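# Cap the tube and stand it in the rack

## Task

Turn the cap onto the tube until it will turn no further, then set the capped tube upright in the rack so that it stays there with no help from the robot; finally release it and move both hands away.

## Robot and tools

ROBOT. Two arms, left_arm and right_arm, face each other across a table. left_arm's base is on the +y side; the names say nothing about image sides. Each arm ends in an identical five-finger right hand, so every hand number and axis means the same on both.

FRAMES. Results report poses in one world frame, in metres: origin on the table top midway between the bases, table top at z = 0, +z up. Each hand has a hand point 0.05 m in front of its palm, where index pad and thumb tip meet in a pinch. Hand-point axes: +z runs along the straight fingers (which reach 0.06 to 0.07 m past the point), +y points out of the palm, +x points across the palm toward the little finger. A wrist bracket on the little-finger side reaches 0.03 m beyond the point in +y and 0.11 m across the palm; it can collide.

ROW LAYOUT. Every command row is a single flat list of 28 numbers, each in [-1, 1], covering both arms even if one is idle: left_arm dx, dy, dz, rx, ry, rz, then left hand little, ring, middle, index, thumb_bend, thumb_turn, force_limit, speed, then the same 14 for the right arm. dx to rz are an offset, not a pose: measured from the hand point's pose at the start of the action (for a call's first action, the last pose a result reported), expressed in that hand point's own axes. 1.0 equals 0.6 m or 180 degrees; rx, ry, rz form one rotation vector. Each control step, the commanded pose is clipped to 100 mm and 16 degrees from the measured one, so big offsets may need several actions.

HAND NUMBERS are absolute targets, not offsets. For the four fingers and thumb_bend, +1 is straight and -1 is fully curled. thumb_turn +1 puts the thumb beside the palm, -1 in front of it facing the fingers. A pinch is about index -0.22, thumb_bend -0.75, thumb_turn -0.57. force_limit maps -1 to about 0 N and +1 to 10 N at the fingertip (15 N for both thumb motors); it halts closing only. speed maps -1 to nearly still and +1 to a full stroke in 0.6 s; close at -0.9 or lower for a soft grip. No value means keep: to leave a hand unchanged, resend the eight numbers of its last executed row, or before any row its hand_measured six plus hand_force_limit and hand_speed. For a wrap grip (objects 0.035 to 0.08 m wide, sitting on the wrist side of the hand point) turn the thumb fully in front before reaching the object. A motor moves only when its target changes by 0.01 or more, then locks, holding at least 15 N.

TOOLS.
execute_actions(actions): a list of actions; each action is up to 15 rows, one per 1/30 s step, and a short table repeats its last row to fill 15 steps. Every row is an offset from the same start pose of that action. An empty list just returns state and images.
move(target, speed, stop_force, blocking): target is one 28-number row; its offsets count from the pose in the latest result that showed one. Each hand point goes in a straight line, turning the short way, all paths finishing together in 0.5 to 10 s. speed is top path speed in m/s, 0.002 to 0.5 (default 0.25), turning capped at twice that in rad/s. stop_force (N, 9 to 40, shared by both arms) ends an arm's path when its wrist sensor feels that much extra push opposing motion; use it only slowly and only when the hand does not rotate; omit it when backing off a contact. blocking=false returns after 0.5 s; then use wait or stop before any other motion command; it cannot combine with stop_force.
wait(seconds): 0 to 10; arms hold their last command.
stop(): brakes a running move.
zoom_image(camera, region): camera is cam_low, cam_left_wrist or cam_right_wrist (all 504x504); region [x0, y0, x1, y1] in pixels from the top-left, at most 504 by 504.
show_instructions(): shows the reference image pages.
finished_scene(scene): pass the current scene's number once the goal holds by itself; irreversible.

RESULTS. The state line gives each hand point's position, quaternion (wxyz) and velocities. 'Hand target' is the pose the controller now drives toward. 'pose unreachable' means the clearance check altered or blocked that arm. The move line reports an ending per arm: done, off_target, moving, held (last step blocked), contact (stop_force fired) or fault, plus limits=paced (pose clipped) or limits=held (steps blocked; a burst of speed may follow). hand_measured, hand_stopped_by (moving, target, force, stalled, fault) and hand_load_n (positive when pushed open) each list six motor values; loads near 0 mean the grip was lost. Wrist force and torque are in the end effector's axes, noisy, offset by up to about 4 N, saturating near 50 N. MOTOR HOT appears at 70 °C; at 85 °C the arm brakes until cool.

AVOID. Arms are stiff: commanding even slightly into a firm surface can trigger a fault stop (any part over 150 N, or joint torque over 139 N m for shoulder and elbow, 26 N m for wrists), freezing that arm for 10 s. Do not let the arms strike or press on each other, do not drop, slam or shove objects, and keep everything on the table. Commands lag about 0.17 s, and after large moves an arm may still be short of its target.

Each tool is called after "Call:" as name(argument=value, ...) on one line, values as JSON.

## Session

Call:
execute_actions(actions=[])

Scene clock: 0.00 s.
left_arm: end_effector_position=(+0.2938, +0.4688, +0.4707) hand_measured=(+1.000, +1.000, +1.000, +1.000, +1.000, +1.000) hand_load_n=(+0.0, +0.0, +0.0, +0.0, +0.0, +0.0) hand_stopped_by=(target, target, target, target, target, target) hand_force_limit=0.00 hand_speed=-0.80 end_effector_quat_wxyz=(-0.012, +0.388, +0.922, -0.000) end_effector_velocity=(-0.000, +0.000, +0.000) end_effector_angular_velocity=(-0.002, -0.001, -0.001) | right_arm: end_effector_position=(+0.0623, -0.3298, +0.4838) hand_measured=(+1.000, +1.000, +1.000, +1.000, +1.000, +1.000) hand_load_n=(+0.0, +0.0, +0.0, +0.0, +0.0, +0.0) hand_stopped_by=(target, target, target, target, target, target) hand_force_limit=0.00 hand_speed=-0.80 end_effector_quat_wxyz=(+0.000, -0.369, +0.929, -0.011) end_effector_velocity=(+0.000, +0.000, -0.000) end_effector_angular_velocity=(-0.001, +0.002, -0.000)
Joint positions: left_arm=[ 0.57  -1.726  1.367  1.949  1.587 -1.862] | right_arm=[-1.189 -1.744  1.34   1.976  1.592 -1.869]
Joint velocities: left_arm=[-0.    -0.002 -0.     0.     0.     0.001] | right_arm=[ 0.     0.002 -0.     0.     0.     0.001]
Joint torques (N m, as the arm reports them, + toward a larger angle): no reading
Motor temperatures (°C, as the motors report them): left_arm=[27 27 27 34 28 38] | right_arm=[29 28 29 37 37 37]
Wrist force (N, on the end effector, along its own x y z axes, offset not removed): no reading
Wrist torque (N m, same axes, about the end effector's origin, offset not removed): no reading
Hand target (left_arm): +0.294, +0.469, +0.471; -0.012, +0.388, +0.922, -0.000
Hand target (right_arm): +0.062, -0.330, +0.484; +0.000, -0.369, +0.929, -0.011
camera_calibration (this result's frames):
cam_left_wrist: T_world_to_cam=[[0.802438, 0.595914, 0.0312984, -0.530693], [0.497232, -0.696713, 0.51706, -0.0581097], [0.329929, -0.399346, -0.855377, 0.623124], [0, 0, 0, 1]] pos_world=[0.249155, 0.524604, 0.579662]
cam_right_wrist: T_world_to_cam=[[-0.590196, 0.806687, -0.0304216, 0.316426], [0.674436, 0.513446, 0.530574, -0.127924], [0.443627, 0.292625, -0.847093, 0.604852], [0, 0, 0, 1]] pos_world=[0.00470157, -0.366569, 0.589865]

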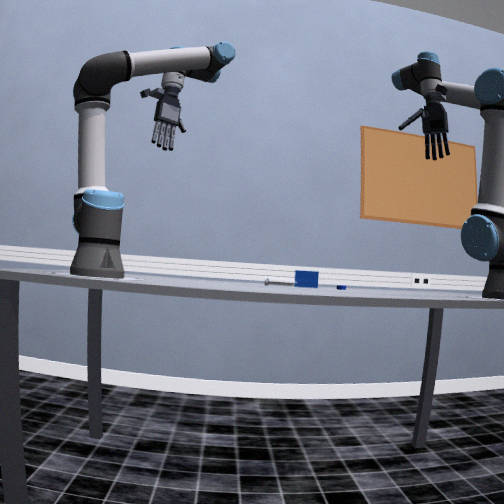

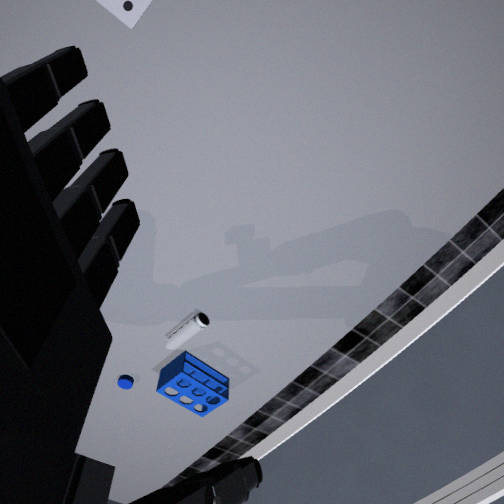

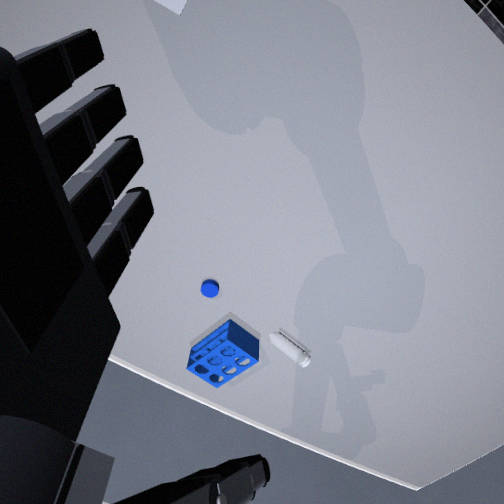

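Call:
move(target=[-0.712,-0.282,0.618,0.175,-0.342,-0.631,-1,-1,0.4,0.4,0.2,-1,0,0,-0.628,-0.236,0.64,0.282,-0.176,-0.325,-1,-1,0.4,0.4,0.3,-1,0,0], speed=0.35)

Scene clock: 5.30 s.
left_arm: end_effector_position=(+0.4619, +0.0489, +0.0907) hand_measured=(-1.000, -1.000, +0.400, +0.400, +0.200, -1.000) hand_load_n=(+0.0, +0.0, +0.0, +0.0, +0.0, +0.0) hand_stopped_by=(target, target, target, target, target, target) hand_force_limit=0.00 hand_speed=0.00 end_effector_quat_wxyz=(-0.301, +0.569, -0.677, +0.356) end_effector_velocity=(+0.000, -0.002, -0.003) end_effector_angular_velocity=(+0.003, +0.003, +0.012) | right_arm: end_effector_position=(+0.4364, -0.1827, +0.0996) hand_measured=(-1.000, -1.000, +0.400, +0.400, +0.300, -1.000) hand_load_n=(+0.0, +0.0, +0.0, +0.0, +0.0, +0.0) hand_stopped_by=(target, target, target, target, target, target) hand_force_limit=0.00 hand_speed=0.00 end_effector_quat_wxyz=(+0.379, -0.711, +0.516, -0.291) end_effector_velocity=(+0.002, +0.001, -0.002) end_effector_angular_velocity=(+0.001, -0.005, +0.004)
Joint positions: left_arm=[ 0.327 -0.834  1.214  0.663  0.714 -4.053] | right_arm=[-1.121 -1.225  1.738  0.075  1.771 -3.038]
Joint velocities: left_arm=[-0.     0.017 -0.02   0.02  -0.004 -0.018] | right_arm=[-0.002  0.003  0.001 -0.01  -0.004 -0.004]
Joint torques (N m, as the arm reports them, + toward a larger angle): left_arm=[ 11.29 -36.71 -29.77   3.62  -2.59  -2.79] | right_arm=[-10.62 -23.85  -5.65  -1.62  -2.6   -2.29]
Motor temperatures (°C, as the motors report them): left_arm=[27 27 27 34 28 38] | right_arm=[29 28 29 37 37 37]
Wrist force (N, on the end effector, along its own x y z axes, offset not removed): left_arm=[0.2 -0.9 0.6] | right_arm=[2.6 -7.3 -3.2]
Wrist torque (N m, same axes, about the end effector's origin, offset not removed): left_arm=[-0.37 -0.29 -0.11] | right_arm=[-0.88 -0.13 0.10]
Hand target (left_arm): +0.462, +0.049, +0.091; +0.301, -0.570, +0.677, -0.356
Hand target (right_arm): +0.437, -0.183, +0.099; -0.379, +0.711, -0.516, +0.291
Off the commanded pose (left_arm): 0.002 m, 0 deg.
Off the commanded pose (right_arm): 0.001 m, 0 deg.
move: done
camera_calibration (this result's frames):
cam_left_wrist: T_world_to_cam=[[-0.564371, 0.235545, -0.791204, 0.320082], [-0.215507, 0.883157, 0.416642, 0.0232951], [0.796895, 0.405651, -0.447667, -0.217105], [0, 0, 0, 1]] pos_world=[0.358675, -0.00789816, 0.146354]
cam_right_wrist: T_world_to_cam=[[-0.538681, -0.0584816, -0.840478, 0.307023], [-0.629291, 0.691234, 0.35523, 0.366936], [0.560192, 0.720261, -0.409157, 0.0540797], [0, 0, 0, 1]] pos_world=[0.366002, -0.274635, 0.149827]

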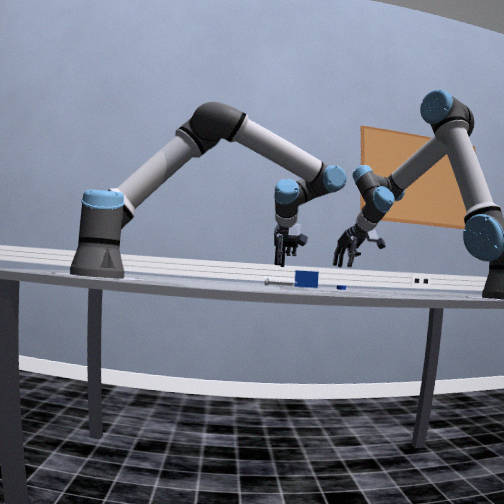

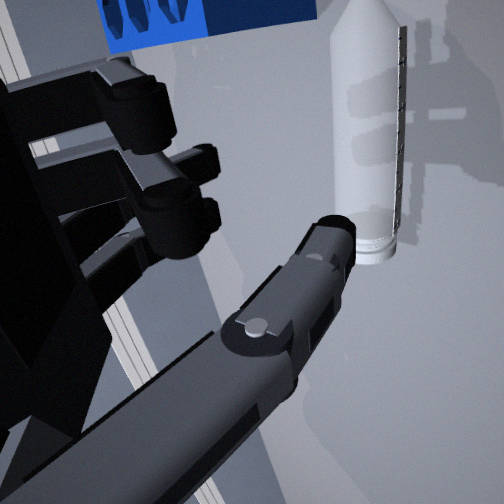

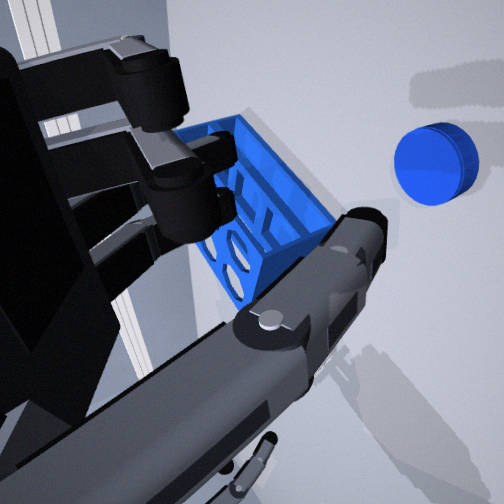

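Call:
move(target=[0.006,0.05,0.063,0,0,0,-1,-1,0.4,0.4,0.2,-1,0,0,-0.0034,0.0725,0.0567,0,0,0,-1,-1,0.4,0.4,0.3,-1,0,0], speed=0.08)

Scene clock: 6.87 s.
left_arm: end_effector_position=(+0.4753, +0.0432, +0.0448) hand_measured=(-1.000, -1.000, +0.400, +0.400, +0.200, -1.000) hand_load_n=(+0.0, +0.0, +0.0, +0.0, +0.0, +0.0) hand_stopped_by=(target, target, target, target, target, target) hand_force_limit=0.00 hand_speed=0.00 end_effector_quat_wxyz=(-0.301, +0.569, -0.677, +0.356) end_effector_velocity=(+0.001, -0.000, -0.002) end_effector_angular_velocity=(-0.000, -0.000, +0.000) | right_arm: end_effector_position=(+0.4408, -0.1806, +0.0448) hand_measured=(-1.000, -1.000, +0.400, +0.400, +0.300, -1.000) hand_load_n=(+0.0, +0.0, +0.0, +0.0, +0.0, +0.0) hand_stopped_by=(target, target, target, target, target, target) hand_force_limit=0.00 hand_speed=0.00 end_effector_quat_wxyz=(+0.379, -0.711, +0.516, -0.291) end_effector_velocity=(+0.000, +0.000, -0.003) end_effector_angular_velocity=(+0.002, +0.001, -0.001)
Joint positions: left_arm=[ 0.347 -0.766  1.212  0.577  0.724 -4.027] | right_arm=[-1.122 -1.144  1.784 -0.052  1.77  -3.038]
Joint velocities: left_arm=[ 0.001  0.004 -0.001 -0.004  0.     0.001] | right_arm=[ 0.     0.004  0.001 -0.005 -0.     0.002]
Joint torques (N m, as the arm reports them, + toward a larger angle): left_arm=[ 12.44 -35.04 -27.73  -0.13   0.57   2.62] | right_arm=[ -8.62 -25.46  -4.16  -1.44  -2.19   2.23]
Motor temperatures (°C, as the motors report them): left_arm=[27 27 27 34 28 38] | right_arm=[29 28 29 37 37 37]
Wrist force (N, on the end effector, along its own x y z axes, offset not removed): left_arm=[-0.5 -0.8 2.2] | right_arm=[-0.1 -2.3 0.9]
Wrist torque (N m, same axes, about the end effector's origin, offset not removed): left_arm=[-0.45 -0.11 -0.17] | right_arm=[-0.31 0.24 0.04]
Hand target (left_arm): +0.475, +0.043, +0.045; +0.301, -0.569, +0.677, -0.356
Hand target (right_arm): +0.441, -0.181, +0.045; -0.379, +0.711, -0.516, +0.291
Off the commanded pose (left_arm): 0.000 m, 0 deg.
Off the commanded pose (right_arm): 0.000 m, 0 deg.
move: done
camera_calibration (this result's frames):
cam_left_wrist: T_world_to_cam=[[-0.564289, 0.235553, -0.79126, 0.292598], [-0.215546, 0.883155, 0.416626, 0.0503534], [0.796943, 0.405651, -0.447582, -0.246052], [0, 0, 0, 1]] pos_world=[0.372053, -0.0135811, 0.100415]
cam_right_wrist: T_world_to_cam=[[-0.538703, -0.058483, -0.840464, 0.263443], [-0.629275, 0.691243, 0.35524, 0.387645], [0.560189, 0.720252, -0.409176, 0.0276745], [0, 0, 0, 1]] pos_world=[0.37035, -0.272483, 0.095031]

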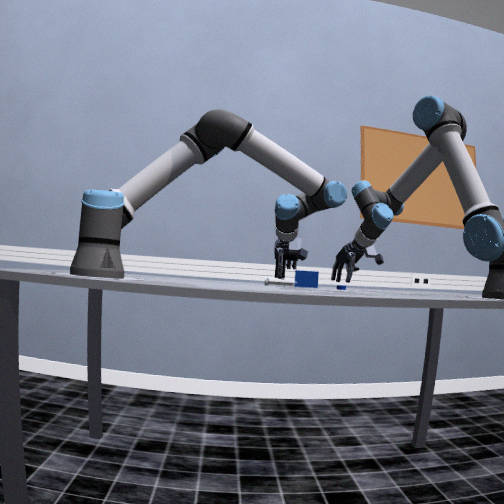

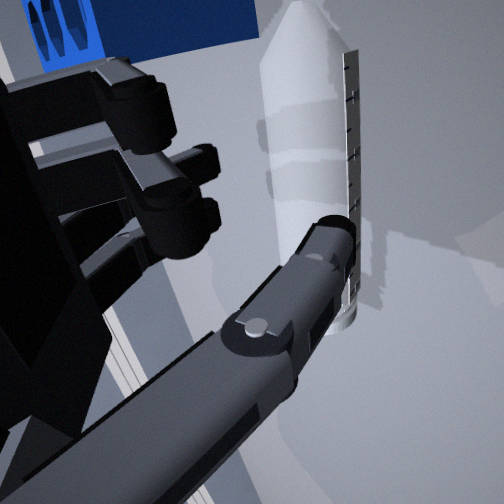

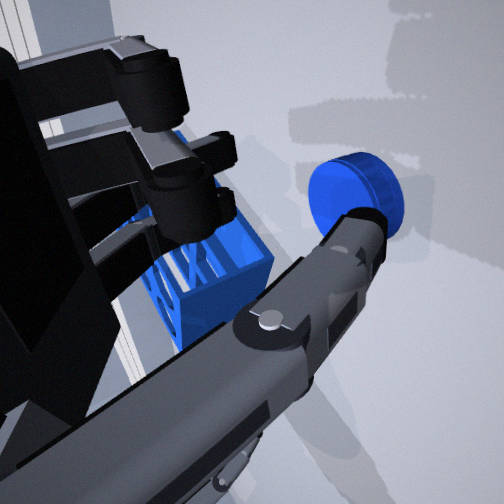

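Call:
move(target=[-0.004,0.0248,0.0169,0,0,0,-1,-1,0.4,0.4,0.2,-1,0,0,0.004,0.0262,0.015,0,0,0,-1,-1,0.4,0.4,0.3,-1,0,0], speed=0.03)

Scene clock: 8.00 s.
left_arm: end_effector_position=(+0.4757, +0.0457, +0.0269) hand_measured=(-1.000, -1.000, +0.400, +0.400, +0.200, -1.000) hand_load_n=(+0.0, +0.0, +0.0, +0.0, +0.0, +0.0) hand_stopped_by=(target, target, target, target, target, target) hand_force_limit=0.00 hand_speed=0.00 end_effector_quat_wxyz=(-0.301, +0.569, -0.677, +0.356) end_effector_velocity=(-0.000, -0.000, -0.001) end_effector_angular_velocity=(-0.001, -0.000, -0.001) | right_arm: end_effector_position=(+0.4406, -0.1835, +0.0270) hand_measured=(-1.000, -1.000, +0.400, +0.400, +0.300, -1.000) hand_load_n=(+0.0, +0.0, +0.0, +0.0, +0.0, +0.0) hand_stopped_by=(target, target, target, target, target, target) hand_force_limit=0.00 hand_speed=0.00 end_effector_quat_wxyz=(+0.379, -0.711, +0.516, -0.291) end_effector_velocity=(+0.000, -0.000, -0.001) end_effector_angular_velocity=(+0.000, -0.001, +0.000)
Joint positions: left_arm=[ 0.349 -0.751  1.234  0.538  0.725 -4.025] | right_arm=[-1.128 -1.122  1.807 -0.098  1.765 -3.042]
Joint velocities: left_arm=[-0.001  0.     0.002 -0.004  0.     0.001] | right_arm=[-0.     0.002  0.002 -0.006 -0.    -0.001]
Joint torques (N m, as the arm reports them, + toward a larger angle): left_arm=[ 11.74 -36.51  -8.62  -0.17   0.44   2.47] | right_arm=[-10.28 -25.1   -3.86  -1.75  -2.4   -2.34]
Motor temperatures (°C, as the motors report them): left_arm=[27 27 27 34 28 38] | right_arm=[29 28 29 37 37 37]
Wrist force (N, on the end effector, along its own x y z axes, offset not removed): left_arm=[1.0 -2.0 0.9] | right_arm=[4.3 -0.4 -1.4]
Wrist torque (N m, same axes, about the end effector's origin, offset not removed): left_arm=[-0.56 -0.28 -0.07] | right_arm=[0.18 -0.32 0.25]
Hand target (left_arm): +0.476, +0.046, +0.027; +0.301, -0.569, +0.677, -0.356
Hand target (right_arm): +0.441, -0.184, +0.027; -0.379, +0.711, -0.516, +0.291
Off the commanded pose (left_arm): 0.000 m, 0 deg.
Off the commanded pose (right_arm): 0.000 m, 0 deg.
move: done
camera_calibration (this result's frames):
cam_left_wrist: T_world_to_cam=[[-0.564295, 0.235551, -0.791257, 0.278142], [-0.21556, 0.883147, 0.416635, 0.0556997], [0.796935, 0.405668, -0.44758, -0.255316], [0, 0, 0, 1]] pos_world=[0.372431, -0.011134, 0.0826005]
cam_right_wrist: T_world_to_cam=[[-0.538713, -0.0584939, -0.840456, 0.248202], [-0.629267, 0.691253, 0.355236, 0.395946], [0.560189, 0.720241, -0.409196, 0.0225819], [0, 0, 0, 1]] pos_world=[0.370215, -0.275445, 0.0771894]

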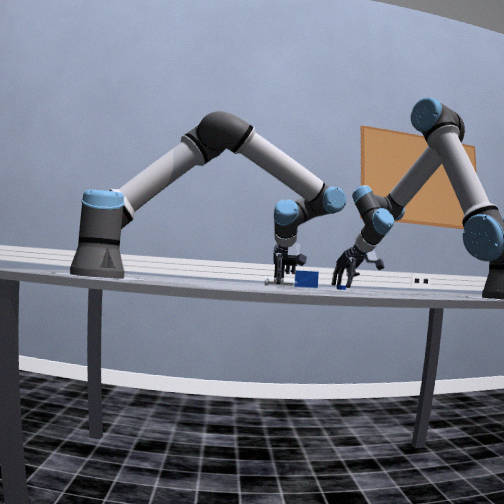

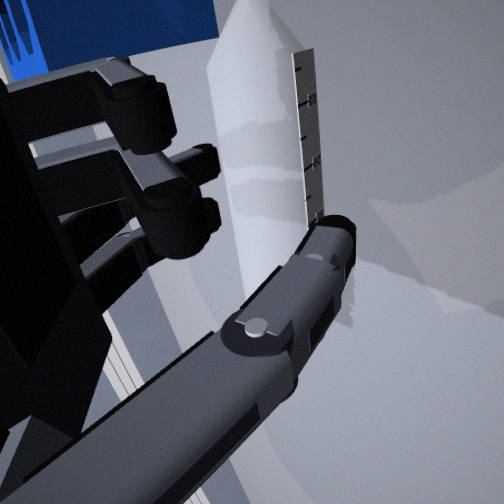

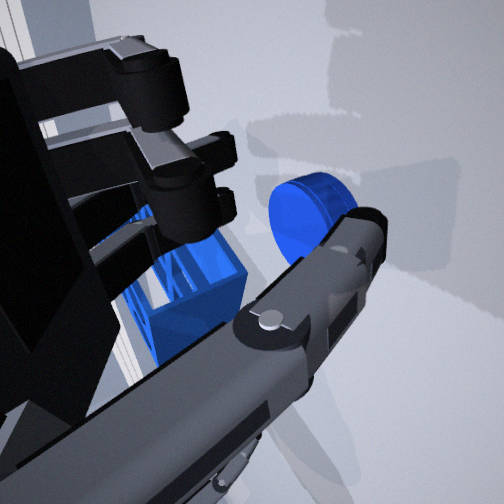

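Call:
execute_actions(actions=[[[0,0,0,0,0,0,-1,-1,0.1,0.1,0.2,-1,0,-0.3,0,0,0,0,0,0,-1,-1,0.1,0.1,0.3,-1,0,-0.3]],[[0,0,0,0,0,0,-1,-1,-0.4,-0.4,0.2,-1,0.2,-0.85,0,0,0,0,0,0,-1,-1,-0.4,-0.4,0.3,-1,0,-0.85]],[[0,0,0,0,0,0,-1,-1,-0.4,-0.4,0.2,-1,0.2,-0.85,0,0,0,0,0,0,-1,-1,-0.4,-0.4,0.3,-1,0,-0.85]]])

Scene clock: 9.77 s.
left_arm: end_effector_position=(+0.4757, +0.0457, +0.0268) hand_measured=(-1.000, -1.000, -0.080, -0.114, +0.206, -1.000) hand_load_n=(+0.0, +0.0, +4.0, +6.0, +10.5, -0.5) hand_stopped_by=(target, target, force, force, target, target) hand_force_limit=0.20 hand_speed=-0.85 end_effector_quat_wxyz=(-0.301, +0.569, -0.677, +0.356) end_effector_velocity=(+0.000, -0.000, +0.001) end_effector_angular_velocity=(-0.002, -0.001, -0.000) | right_arm: end_effector_position=(+0.4406, -0.1836, +0.0269) hand_measured=(-1.000, -1.000, -0.124, -0.098, +0.304, -1.000) hand_load_n=(+0.0, +0.0, +3.0, +4.5, +6.0, +0.0) hand_stopped_by=(target, target, moving, force, target, target) hand_force_limit=0.00 hand_speed=-0.85 end_effector_quat_wxyz=(+0.379, -0.711, +0.516, -0.291) end_effector_velocity=(+0.000, -0.000, -0.000) end_effector_angular_velocity=(+0.001, +0.001, -0.001)
Joint positions: left_arm=[ 0.349 -0.75   1.234  0.538  0.725 -4.024] | right_arm=[-1.128 -1.122  1.807 -0.098  1.765 -3.042]
Joint velocities: left_arm=[-0.    -0.002 -0.    -0.    -0.     0.001] | right_arm=[-0.     0.001  0.    -0.    -0.     0.001]
Joint torques (N m, as the arm reports them, + toward a larger angle): left_arm=[ 10.04 -56.84 -23.39   3.13   0.16   1.41] | right_arm=[  4.75 -39.13 -22.02   1.85   0.82  -0.46]
Motor temperatures (°C, as the motors report them): left_arm=[27 27 27 34 28 38] | right_arm=[29 28 29 37 37 37]
Wrist force (N, on the end effector, along its own x y z axes, offset not removed): left_arm=[1.4 -1.3 1.0] | right_arm=[1.3 -3.2 -1.8]
Wrist torque (N m, same axes, about the end effector's origin, offset not removed): left_arm=[-0.37 -0.45 0.07] | right_arm=[-0.13 0.04 0.16]
Hand target (left_arm): +0.476, +0.046, +0.027; +0.301, -0.569, +0.677, -0.356
Hand target (right_arm): +0.441, -0.184, +0.027; -0.379, +0.711, -0.516, +0.291
Off the commanded pose (left_arm): 0.000 m, 0 deg.
Off the commanded pose (right_arm): 0.000 m, 0 deg.
camera_calibration (this result's frames):
cam_left_wrist: T_world_to_cam=[[-0.56434, 0.235761, -0.791162, 0.278041], [-0.215521, 0.883044, 0.416873, 0.0556713], [0.796914, 0.40577, -0.447526, -0.255385], [0, 0, 0, 1]] pos_world=[0.372428, -0.0110836, 0.082476]
cam_right_wrist: T_world_to_cam=[[-0.538805, -0.058549, -0.840393, 0.248165], [-0.629232, 0.691272, 0.355262, 0.395973], [0.56014, 0.720219, -0.409301, 0.022608], [0, 0, 0, 1]] pos_world=[0.370207, -0.275478, 0.0771356]

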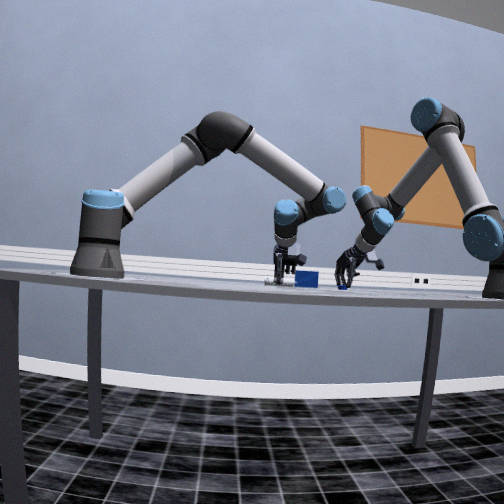

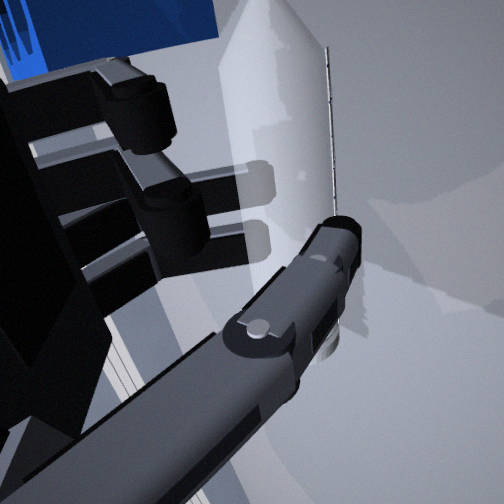

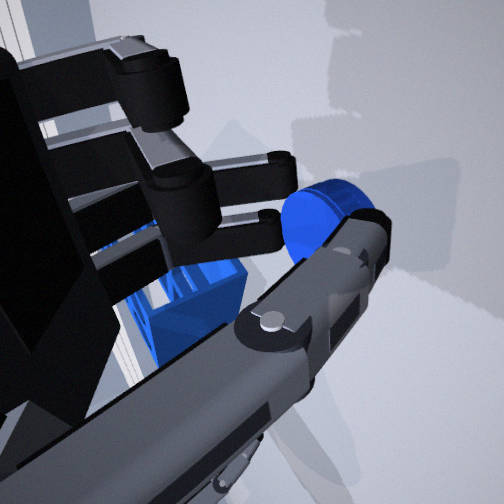

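Call:
move(target=[-0.03,-0.11,-0.075,0,0,0,-1,-1,-0.4,-0.4,0.2,-1,0.2,-0.85,0.03,-0.112,-0.0725,0,0,0,-1,-1,-0.4,-0.4,0.3,-1,0,-0.85], speed=0.12)

Scene clock: 11.60 s.
left_arm: end_effector_position=(+0.4789, +0.0629, +0.1067) hand_measured=(-1.000, -1.000, -0.080, -0.114, +0.206, -1.000) hand_load_n=(+0.0, +0.0, +4.5, +5.5, +10.5, -0.5) hand_stopped_by=(target, target, force, force, target, target) hand_force_limit=0.20 hand_speed=-0.85 end_effector_quat_wxyz=(-0.301, +0.569, -0.677, +0.356) end_effector_velocity=(-0.000, +0.000, +0.003) end_effector_angular_velocity=(-0.002, -0.000, +0.000) | right_arm: end_effector_position=(+0.4455, -0.1989, +0.1072) hand_measured=(-1.000, -1.000, -0.140, -0.098, +0.300, -1.000) hand_load_n=(+0.0, +0.0, +0.0, +0.0, +0.0, +0.0) hand_stopped_by=(target, target, force, force, target, target) hand_force_limit=0.00 hand_speed=-0.85 end_effector_quat_wxyz=(+0.379, -0.711, +0.516, -0.291) end_effector_velocity=(+0.000, +0.000, +0.002) end_effector_angular_velocity=(+0.001, +0.000, +0.000)
Joint positions: left_arm=[ 0.363 -0.866  1.218  0.657  0.732 -4.007] | right_arm=[-1.165 -1.246  1.745  0.085  1.735 -3.062]
Joint velocities: left_arm=[-0.    -0.004 -0.001  0.004 -0.    -0.   ] | right_arm=[-0.    -0.002 -0.002  0.004 -0.001  0.001]
Joint torques (N m, as the arm reports them, + toward a larger angle): left_arm=[ 12.19 -54.53 -29.24   3.25   0.38   2.56] | right_arm=[-10.15 -39.04 -30.24   1.94  -2.42  -2.26]
Motor temperatures (°C, as the motors report them): left_arm=[27 27 27 34 28 38] | right_arm=[29 28 29 37 37 37]
Wrist force (N, on the end effector, along its own x y z axes, offset not removed): left_arm=[0.8 -2.3 2.0] | right_arm=[-0.5 -6.7 1.7]
Wrist torque (N m, same axes, about the end effector's origin, offset not removed): left_arm=[-0.64 -0.31 -0.04] | right_arm=[-0.99 0.24 -0.03]
Hand target (left_arm): +0.479, +0.063, +0.107; +0.301, -0.569, +0.677, -0.356
Hand target (right_arm): +0.446, -0.199, +0.107; -0.379, +0.711, -0.516, +0.291
Off the commanded pose (left_arm): 0.000 m, 0 deg.
Off the commanded pose (right_arm): 0.000 m, 0 deg.
move: done
camera_calibration (this result's frames):
cam_left_wrist: T_world_to_cam=[[-0.564267, 0.235788, -0.791205, 0.338965], [-0.215527, 0.883046, 0.416866, 0.00791498], [0.796963, 0.40575, -0.447455, -0.229222], [0, 0, 0, 1]] pos_world=[0.375654, 0.0060937, 0.162325]
cam_right_wrist: T_world_to_cam=[[-0.538751, -0.058573, -0.840426, 0.317355], [-0.629251, 0.691286, 0.3552, 0.381201], [0.56017, 0.720204, -0.409288, 0.0637396], [0, 0, 0, 1]] pos_world=[0.375142, -0.290836, 0.157399]

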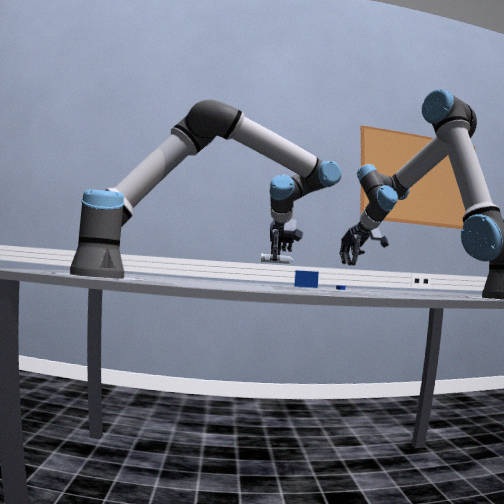

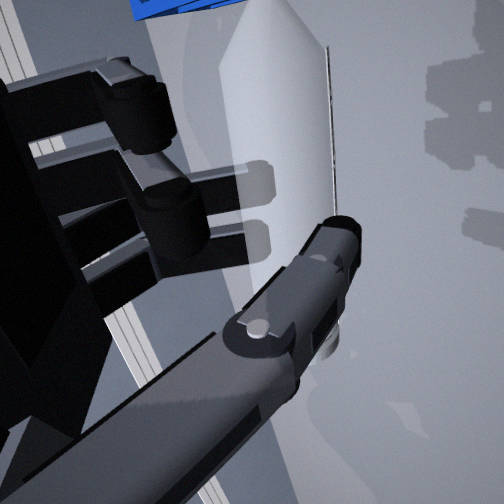

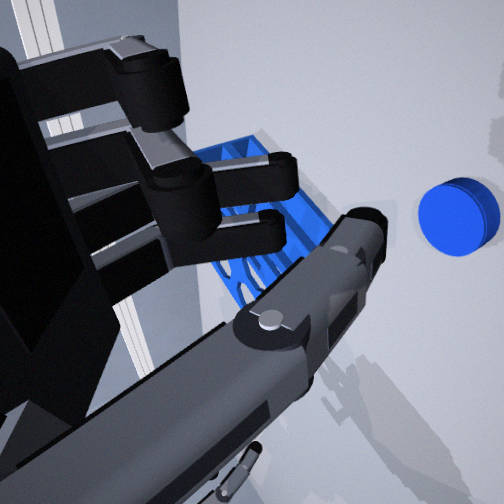

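Call:
move(target=[-0.092,0.052,-0.35,0,0.458,0.313,-1,-1,-0.4,-0.4,0.2,-1,0.2,-0.85,-0.046,0.0958,0.0557,0,0,0,-1,-1,0.4,0.4,0.3,-1,0,0], speed=0.35)

Call:
move(target=[0,0,0,0.149,-0.149,0.484,-1,-1,-0.4,-0.4,0.2,-1,0.2,-0.85,-0.0006,0.0238,0.0154,0,0,0,-1,-1,0.4,0.4,0.3,-1,0,0], speed=0.35)

Scene clock: 15.07 s.
left_arm: end_effector_position=(+0.3004, +0.1497, +0.2008) hand_measured=(-1.000, -1.000, -0.080, -0.114, +0.206, -1.000) hand_load_n=(+0.0, +0.0, +4.5, +5.5, +10.5, -0.5) hand_stopped_by=(target, target, force, force, target, target) hand_force_limit=0.20 hand_speed=-0.85 end_effector_quat_wxyz=(-0.080, +0.151, +0.872, -0.458) end_effector_velocity=(-0.000, +0.001, -0.000) end_effector_angular_velocity=(+0.005, +0.000, -0.012) | right_arm: end_effector_position=(+0.4346, -0.1750, +0.0402) hand_measured=(-1.000, -1.000, +0.400, +0.400, +0.300, -1.000) hand_load_n=(+0.0, +0.0, +0.0, +0.0, +0.0, +0.0) hand_stopped_by=(target, target, target, target, target, target) hand_force_limit=0.00 hand_speed=0.00 end_effector_quat_wxyz=(+0.379, -0.711, +0.516, -0.291) end_effector_velocity=(-0.000, +0.000, -0.000) end_effector_angular_velocity=(-0.001, +0.000, +0.000)
Joint positions: left_arm=[ 0.641 -1.41   1.728  0.518  2.271 -2.524] | right_arm=[-1.104 -1.137  1.788 -0.061  1.785 -3.028]
Joint velocities: left_arm=[ 0.004  0.007 -0.007  0.016  0.009  0.018] | right_arm=[ 0.     0.001  0.    -0.     0.    -0.   ]
Joint torques (N m, as the arm reports them, + toward a larger angle): left_arm=[ 11.16 -14.87 -30.02   2.85   2.13   2.66] | right_arm=[ 10.31 -25.49  -4.47  -1.6    3.     2.15]
Motor temperatures (°C, as the motors report them): left_arm=[27 27 27 34 28 38] | right_arm=[29 28 29 37 37 37]
Wrist force (N, on the end effector, along its own x y z axes, offset not removed): left_arm=[1.1 -0.1 1.6] | right_arm=[-1.1 -2.5 -2.6]
Wrist torque (N m, same axes, about the end effector's origin, offset not removed): left_arm=[-0.32 -0.42 0.03] | right_arm=[-0.15 0.27 -0.07]
Hand target (left_arm): +0.300, +0.150, +0.201; -0.081, +0.151, +0.872, -0.458
Hand target (right_arm): +0.435, -0.175, +0.040; -0.379, +0.711, -0.516, +0.291
Off the commanded pose (left_arm): 0.001 m, 0 deg.
Off the commanded pose (right_arm): 0.000 m, 0 deg.
move: done
camera_calibration (this result's frames):
cam_left_wrist: T_world_to_cam=[[0.32541, 0.518617, -0.790661, -0.0174521], [0.908302, 0.0610047, 0.413842, -0.360381], [0.26286, -0.852827, -0.45121, 0.269527], [0, 0, 0, 1]] pos_world=[0.262166, 0.260896, 0.256955]
cam_right_wrist: T_world_to_cam=[[-0.53879, -0.058513, -0.840406, 0.25659], [-0.629235, 0.69126, 0.355278, 0.381586], [0.560151, 0.720233, -0.409262, 0.0252085], [0, 0, 0, 1]] pos_world=[0.364235, -0.266918, 0.0903874]

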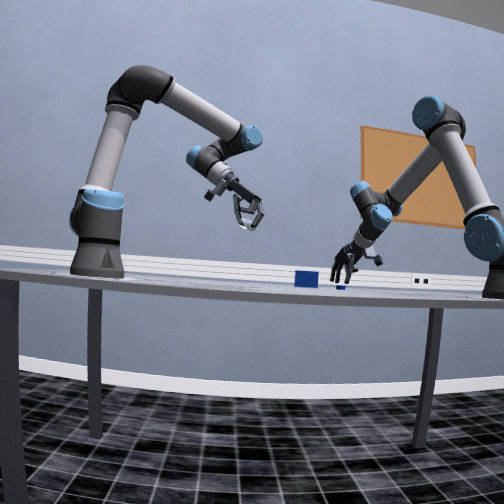

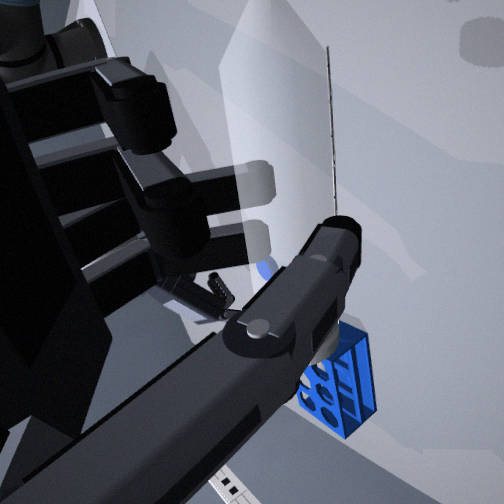

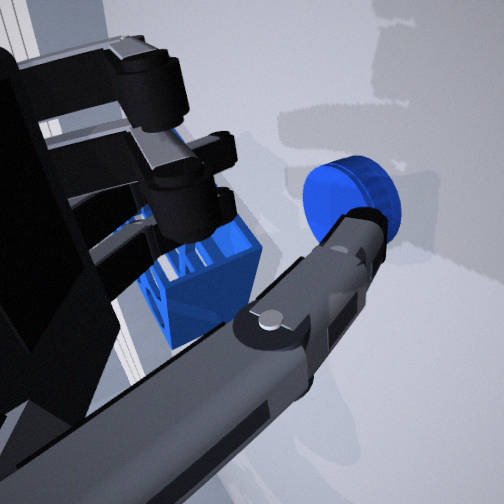

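Scene clock: 18.03 s.
left_arm: end_effector_position=(+0.3004, +0.1500, +0.2009) hand_measured=(-1.000, -1.000, -0.080, -0.114, +0.206, -1.000) hand_load_n=(+0.0, +0.0, +4.5, +5.5, +10.5, -0.5) hand_stopped_by=(target, target, force, force, target, target) hand_force_limit=0.20 hand_speed=-0.85 end_effector_quat_wxyz=(+0.405, +0.580, +0.409, -0.576) end_effector_velocity=(+0.000, -0.001, +0.001) end_effector_angular_velocity=(-0.012, -0.005, -0.006) | right_arm: end_effector_position=(+0.4346, -0.1750, +0.0232) hand_measured=(-1.000, -1.000, +0.400, +0.400, +0.300, -1.000) hand_load_n=(+0.0, +0.0, +0.0, +0.0, +0.0, +0.0) hand_stopped_by=(target, target, target, target, target, target) hand_force_limit=0.00 hand_speed=0.00 end_effector_quat_wxyz=(+0.379, -0.711, +0.516, -0.291) end_effector_velocity=(-0.000, -0.000, -0.001) end_effector_angular_velocity=(-0.001, +0.002, -0.000)
Joint positions: left_arm=[ 0.783 -1.391  2.298 -0.891  2.611 -1.559] | right_arm=[-1.104 -1.111  1.803 -0.101  1.785 -3.028]
Joint velocities: left_arm=[ 0.002  0.007  0.    -0.026  0.008 -0.007] | right_arm=[ 0.     0.002  0.    -0.     0.     0.001]
Joint torques (N m, as the arm reports them, + toward a larger angle): left_arm=[ 11.64  -9.66 -15.64  -2.81   1.36  -2.17] | right_arm=[-10.74 -26.21  -3.84  -1.77  -2.45  -2.38]
Motor temperatures (°C, as the motors report them): left_arm=[27 27 27 34 28 38] | right_arm=[29 28 29 37 37 37]
Wrist force (N, on the end effector, along its own x y z axes, offset not removed): left_arm=[0.4 -1.5 2.0] | right_arm=[-2.0 -4.3 -1.1]
Wrist torque (N m, same axes, about the end effector's origin, offset not removed): left_arm=[-0.55 -0.24 -0.07] | right_arm=[-0.24 0.67 -0.36]
Hand target (left_arm): +0.300, +0.150, +0.201; +0.405, +0.580, +0.408, -0.576
Hand target (right_arm): +0.435, -0.175, +0.023; -0.379, +0.711, -0.516, +0.291
Off the commanded pose (left_arm): 0.000 m, 0 deg.
Off the commanded pose (right_arm): 0.000 m, 0 deg.
move: done
camera_calibration (this result's frames):
cam_left_wrist: T_world_to_cam=[[0.946695, -0.293444, 0.132887, -0.267911], [0.0505881, 0.542837, 0.838313, -0.260307], [-0.318134, -0.786905, 0.528746, 0.237676], [0, 0, 0, 1]] pos_world=[0.342412, 0.249716, 0.128151]
cam_right_wrist: T_world_to_cam=[[-0.53879, -0.0585127, -0.840406, 0.242285], [-0.629235, 0.69126, 0.355278, 0.387641], [0.560151, 0.720233, -0.409262, 0.0182896], [0, 0, 0, 1]] pos_world=[0.364213, -0.266957, 0.0733824]

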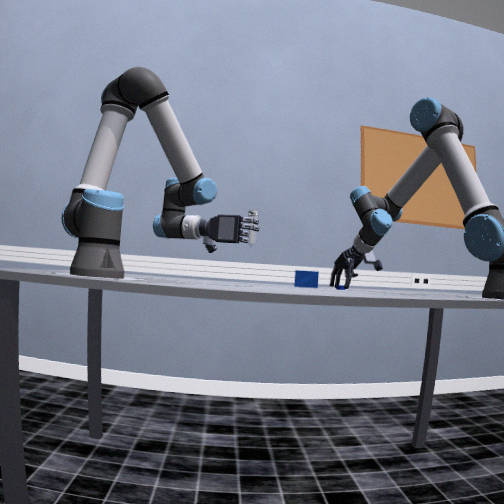

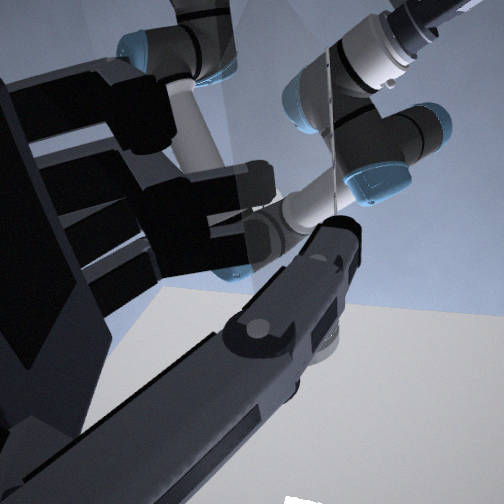

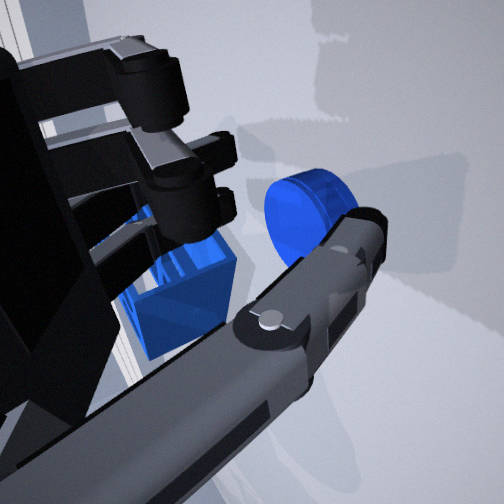

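Call:
execute_actions(actions=[[[0,0,0.06,0,0,0,-1,-1,-0.4,-0.4,0.2,-1,0.2,-0.85,-0.003,0,0,0,0,0,-1,-1,0.1,0.1,0.3,-1,0,-0.3]],[[0,0,0.08,0,0,0,-1,-1,-0.4,-0.4,0.2,-1,0.2,-0.85,0,0,0,0,0,0,-1,-1,-0.4,-0.4,0.3,-1,0,-0.85]],[[0,0,0.06,0,0,0,-1,-1,-0.4,-0.4,0.2,-1,0.2,-0.85,0,0,0,0,0,0,-1,-1,-0.4,-0.4,0.3,-1,0,-0.85]],[[0,0,0,0,0,0,-1,-1,-0.4,-0.4,0.2,-1,0.2,-0.85,0,0,0,0,0,0,-1,-1,-0.4,-0.4,0.3,-1,0,-0.85]]])

Scene clock: 20.27 s.
left_arm: end_effector_position=(+0.2603, +0.0395, +0.2000) hand_measured=(-1.000, -1.000, -0.080, -0.114, +0.206, -1.000) hand_load_n=(+0.0, +0.0, +4.5, +5.5, +10.5, -0.5) hand_stopped_by=(target, target, force, force, target, target) hand_force_limit=0.20 hand_speed=-0.85 end_effector_quat_wxyz=(+0.405, +0.580, +0.409, -0.577) end_effector_velocity=(+0.000, +0.001, +0.000) end_effector_angular_velocity=(+0.000, +0.001, +0.001) | right_arm: end_effector_position=(+0.4341, -0.1733, +0.0231) hand_measured=(-1.000, -1.000, -0.072, -0.088, +0.304, -1.000) hand_load_n=(+0.0, +0.0, +3.0, +6.0, +7.0, +0.5) hand_stopped_by=(target, target, force, force, target, target) hand_force_limit=0.00 hand_speed=-0.85 end_effector_quat_wxyz=(+0.379, -0.711, +0.516, -0.291) end_effector_velocity=(+0.000, +0.000, +0.000) end_effector_angular_velocity=(+0.002, -0.000, -0.002)
Joint positions: left_arm=[ 0.506 -1.321  2.206 -0.876  2.335 -1.566] | right_arm=[-1.1   -1.109  1.8   -0.1    1.789 -3.026]
Joint velocities: left_arm=[ 0.001 -0.001  0.001 -0.     0.    -0.001] | right_arm=[ 0.    -0.    -0.    -0.001  0.001  0.003]
Joint torques (N m, as the arm reports them, + toward a larger angle): left_arm=[ 11.99 -37.51  -4.79  -3.08   1.46  -2.34] | right_arm=[  3.89 -27.18 -24.46   1.56   1.77   1.58]
Motor temperatures (°C, as the motors report them): left_arm=[27 27 27 34 28 38] | right_arm=[29 28 29 37 37 37]
Wrist force (N, on the end effector, along its own x y z axes, offset not removed): left_arm=[1.1 -0.7 1.9] | right_arm=[-0.3 -6.1 -2.7]
Wrist torque (N m, same axes, about the end effector's origin, offset not removed): left_arm=[-0.47 -0.42 -0.01] | right_arm=[-0.38 0.13 -0.08]
Hand target (left_arm): +0.260, +0.040, +0.200; +0.405, +0.580, +0.409, -0.577
Hand target (right_arm): +0.434, -0.173, +0.023; -0.379, +0.711, -0.516, +0.291
Off the commanded pose (left_arm): 0.000 m, 0 deg.
Off the commanded pose (right_arm): 0.000 m, 0 deg.
camera_calibration (this result's frames):
cam_left_wrist: T_world_to_cam=[[0.946569, -0.294258, 0.131983, -0.262029], [0.0520491, 0.543271, 0.837943, -0.197888], [-0.318274, -0.786301, 0.529559, 0.13821], [0, 0, 0, 1]] pos_world=[0.302317, 0.139078, 0.127212]
cam_right_wrist: T_world_to_cam=[[-0.538794, -0.058507, -0.840404, 0.242065], [-0.629231, 0.691261, 0.355284, 0.386145], [0.560151, 0.720233, -0.409261, 0.0173446], [0, 0, 0, 1]] pos_world=[0.363682, -0.265256, 0.0733395]

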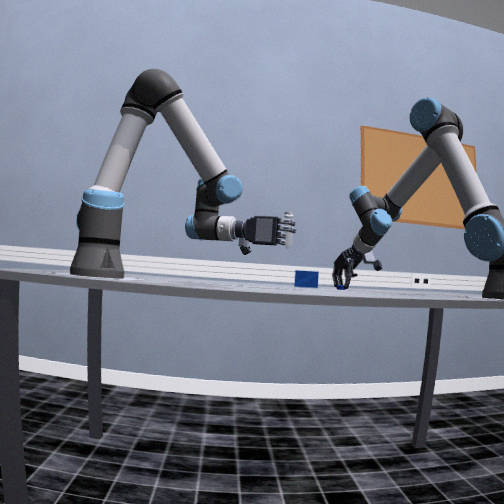

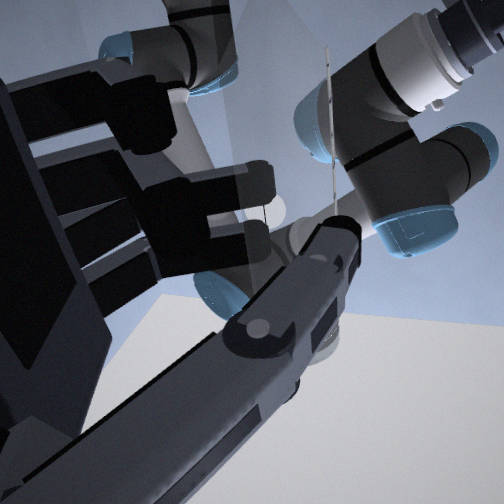

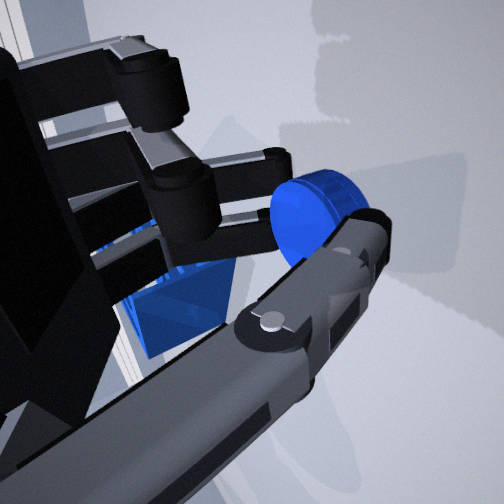

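Call:
move(target=[0,0,0,0,0,0,-1,-1,-0.4,-0.4,0.2,-1,0.2,-0.85,-0.095,-0.323,-0.324,0.012,-0.434,-0.281,-1,-1,-0.4,-0.4,0.3,-1,0,-0.85], speed=0.3)

Scene clock: 23.87 s.
left_arm: end_effector_position=(+0.2603, +0.0395, +0.2000) hand_measured=(-1.000, -1.000, -0.080, -0.114, +0.206, -1.000) hand_load_n=(+0.0, +0.0, +4.5, +5.5, +10.5, -0.5) hand_stopped_by=(target, target, force, force, target, target) hand_force_limit=0.20 hand_speed=-0.85 end_effector_quat_wxyz=(+0.405, +0.580, +0.409, -0.577) end_effector_velocity=(-0.000, -0.000, -0.000) end_effector_angular_velocity=(+0.000, +0.000, -0.001) | right_arm: end_effector_position=(+0.3605, -0.1302, +0.2899) hand_measured=(-1.000, -1.000, -0.072, -0.088, +0.304, -1.000) hand_load_n=(+0.0, +0.0, +2.5, +5.0, +8.0, +0.5) hand_stopped_by=(target, target, force, force, target, target) hand_force_limit=0.00 hand_speed=-0.85 end_effector_quat_wxyz=(-0.472, +0.863, +0.161, -0.074) end_effector_velocity=(+0.000, -0.000, +0.000) end_effector_angular_velocity=(-0.004, +0.002, +0.014)
Joint positions: left_arm=[ 0.506 -1.321  2.206 -0.876  2.335 -1.566] | right_arm=[-1.316 -0.917  0.979  1.522  0.574 -4.756]
Joint velocities: left_arm=[-0.001 -0.     0.     0.     0.     0.   ] | right_arm=[ 0.001  0.009 -0.011  0.024  0.004 -0.023]
Joint torques (N m, as the arm reports them, + toward a larger angle): left_arm=[-10.36 -12.97 -26.13   0.56  -1.28  -2.43] | right_arm=[  9.45 -35.19 -31.29   4.38   1.35  -2.51]
Motor temperatures (°C, as the motors report them): left_arm=[27 27 27 34 28 38] | right_arm=[29 28 29 37 37 37]
Wrist force (N, on the end effector, along its own x y z axes, offset not removed): left_arm=[1.4 -0.8 1.2] | right_arm=[-1.7 -0.5 -3.0]
Wrist torque (N m, same axes, about the end effector's origin, offset not removed): left_arm=[-0.45 -0.44 -0.04] | right_arm=[0.18 0.78 -0.31]
Hand target (left_arm): +0.260, +0.039, +0.200; +0.405, +0.580, +0.409, -0.577
Hand target (right_arm): +0.360, -0.130, +0.290; -0.472, +0.863, +0.161, -0.074
Off the commanded pose (left_arm): 0.000 m, 0 deg.
Off the commanded pose (right_arm): 0.000 m, 0 deg.
move: done
camera_calibration (this result's frames):
cam_left_wrist: T_world_to_cam=[[0.946561, -0.294283, 0.131982, -0.26202], [0.0520636, 0.543269, 0.837943, -0.197892], [-0.318294, -0.786293, 0.529559, 0.138214], [0, 0, 0, 1]] pos_world=[0.302313, 0.139077, 0.127212]
cam_right_wrist: T_world_to_cam=[[0.0868283, -0.533835, -0.841119, 0.1419], [-0.657503, -0.665011, 0.35419, 0.0492281], [-0.748432, 0.522284, -0.40874, 0.582444], [0, 0, 0, 1]] pos_world=[0.455967, -0.195713, 0.339987]

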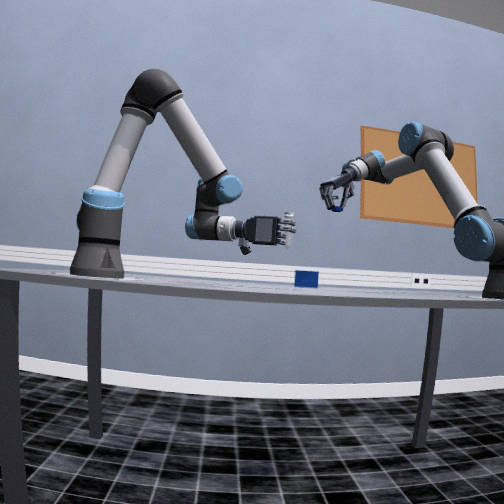

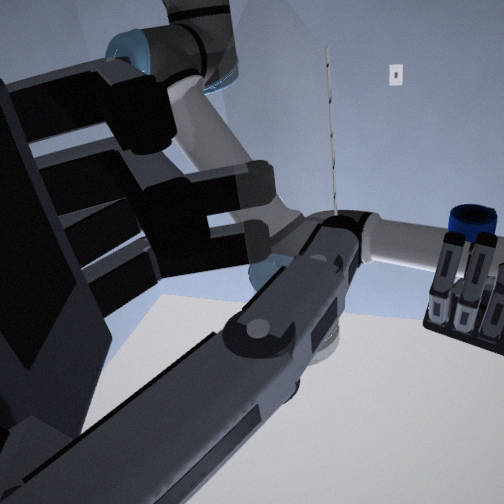

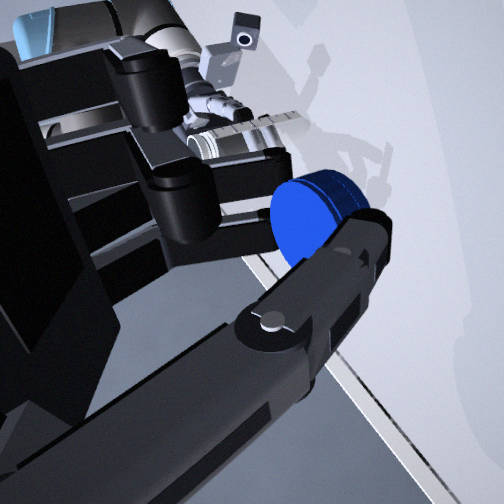

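Call:
move(target=[0,0,0,0,0,0,-1,-1,-0.4,-0.4,0.2,-1,0.2,-0.85,-0.0563,-0.1545,0.283,0,0,0,-1,-1,-0.4,-0.4,0.3,-1,0,-0.85], speed=0.2)

Call:
zoom_image(camera="cam_low", region=[250,170,330,250])

Scene clock: 25.63 s.
left_arm: end_effector_position=(+0.2603, +0.0395, +0.2000) hand_measured=(-1.000, -1.000, -0.080, -0.114, +0.206, -1.000) hand_load_n=(+0.0, +0.0, +4.5, +5.5, +10.5, -0.5) hand_stopped_by=(target, target, force, force, target, target) hand_force_limit=0.20 hand_speed=-0.85 end_effector_quat_wxyz=(+0.405, +0.580, +0.409, -0.577) end_effector_velocity=(+0.000, +0.000, +0.001) end_effector_angular_velocity=(-0.001, +0.000, +0.000) | right_arm: end_effector_position=(+0.2622, +0.0391, +0.2749) hand_measured=(-1.000, -1.000, -0.072, -0.088, +0.304, -1.000) hand_load_n=(+0.0, +0.0, +2.5, +5.0, +8.0, +0.5) hand_stopped_by=(target, target, force, force, target, target) hand_force_limit=0.00 hand_speed=-0.85 end_effector_quat_wxyz=(-0.473, +0.863, +0.161, -0.074) end_effector_velocity=(-0.001, +0.002, -0.000) end_effector_angular_velocity=(-0.002, +0.002, -0.002)
Joint positions: left_arm=[ 0.506 -1.321  2.206 -0.876  2.335 -1.566] | right_arm=[-0.972 -0.82   0.733  1.186  0.655 -4.17 ]
Joint velocities: left_arm=[ 0.    -0.001 -0.     0.    -0.    -0.001] | right_arm=[ 0.004  0.005 -0.009  0.     0.003  0.008]
Joint torques (N m, as the arm reports them, + toward a larger angle): left_arm=[-10.83 -13.46 -24.19   0.6   -1.47  -2.62] | right_arm=[ 10.01 -40.6  -30.94   0.1    1.69   2.43]
Motor temperatures (°C, as the motors report them): left_arm=[27 27 27 34 28 38] | right_arm=[29 28 29 37 37 37]
Wrist force (N, on the end effector, along its own x y z axes, offset not removed): left_arm=[1.3 -1.7 1.4] | right_arm=[-0.6 0.0 1.9]
Wrist torque (N m, same axes, about the end effector's origin, offset not removed): left_arm=[-0.58 -0.39 -0.11] | right_arm=[0.34 0.24 0.05]
Hand target (left_arm): +0.260, +0.039, +0.200; +0.405, +0.580, +0.409, -0.577
Hand target (right_arm): +0.262, +0.039, +0.275; -0.473, +0.863, +0.161, -0.074
Off the commanded pose (left_arm): 0.000 m, 0 deg.
Off the commanded pose (right_arm): 0.000 m, 0 deg.
move: done
camera_calibration (this result's frames):
cam_left_wrist: T_world_to_cam=[[0.946561, -0.294283, 0.131982, -0.26202], [0.0520634, 0.543269, 0.837943, -0.197892], [-0.318294, -0.786293, 0.529559, 0.138213], [0, 0, 0, 1]] pos_world=[0.302313, 0.139077, 0.127212]
cam_right_wrist: T_world_to_cam=[[0.0867182, -0.533348, -0.841439, 0.228253], [-0.657254, -0.665357, 0.354001, 0.102436], [-0.748663, 0.522341, -0.408244, 0.414311], [0, 0, 0, 1]] pos_world=[0.357712, -0.0265174, 0.324938]

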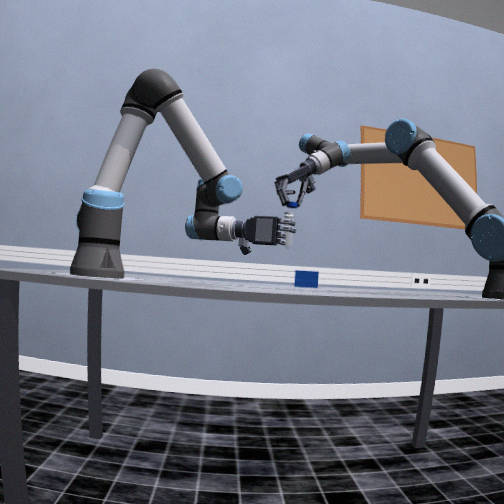

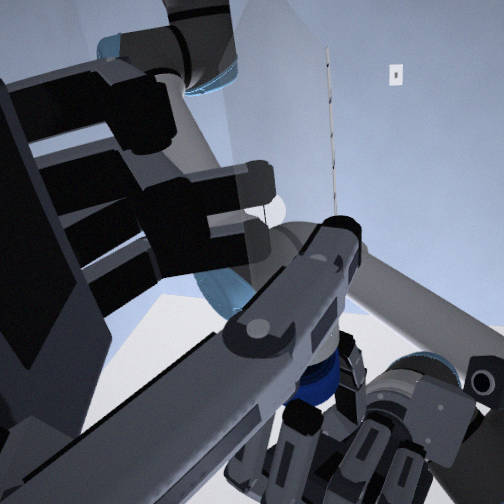

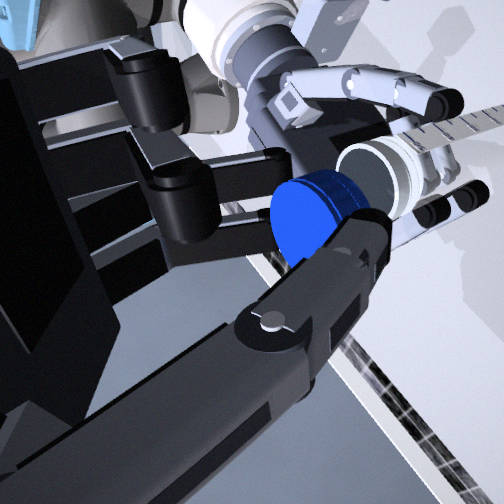

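Region (250, 170, 330, 250) of cam_low's 504x504 image, scaled by 6.300, with more detail than that image has.

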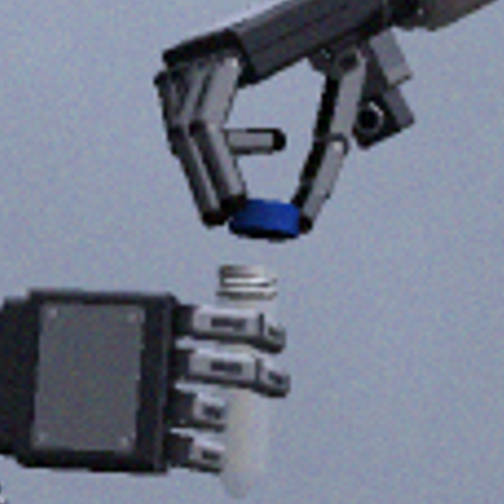

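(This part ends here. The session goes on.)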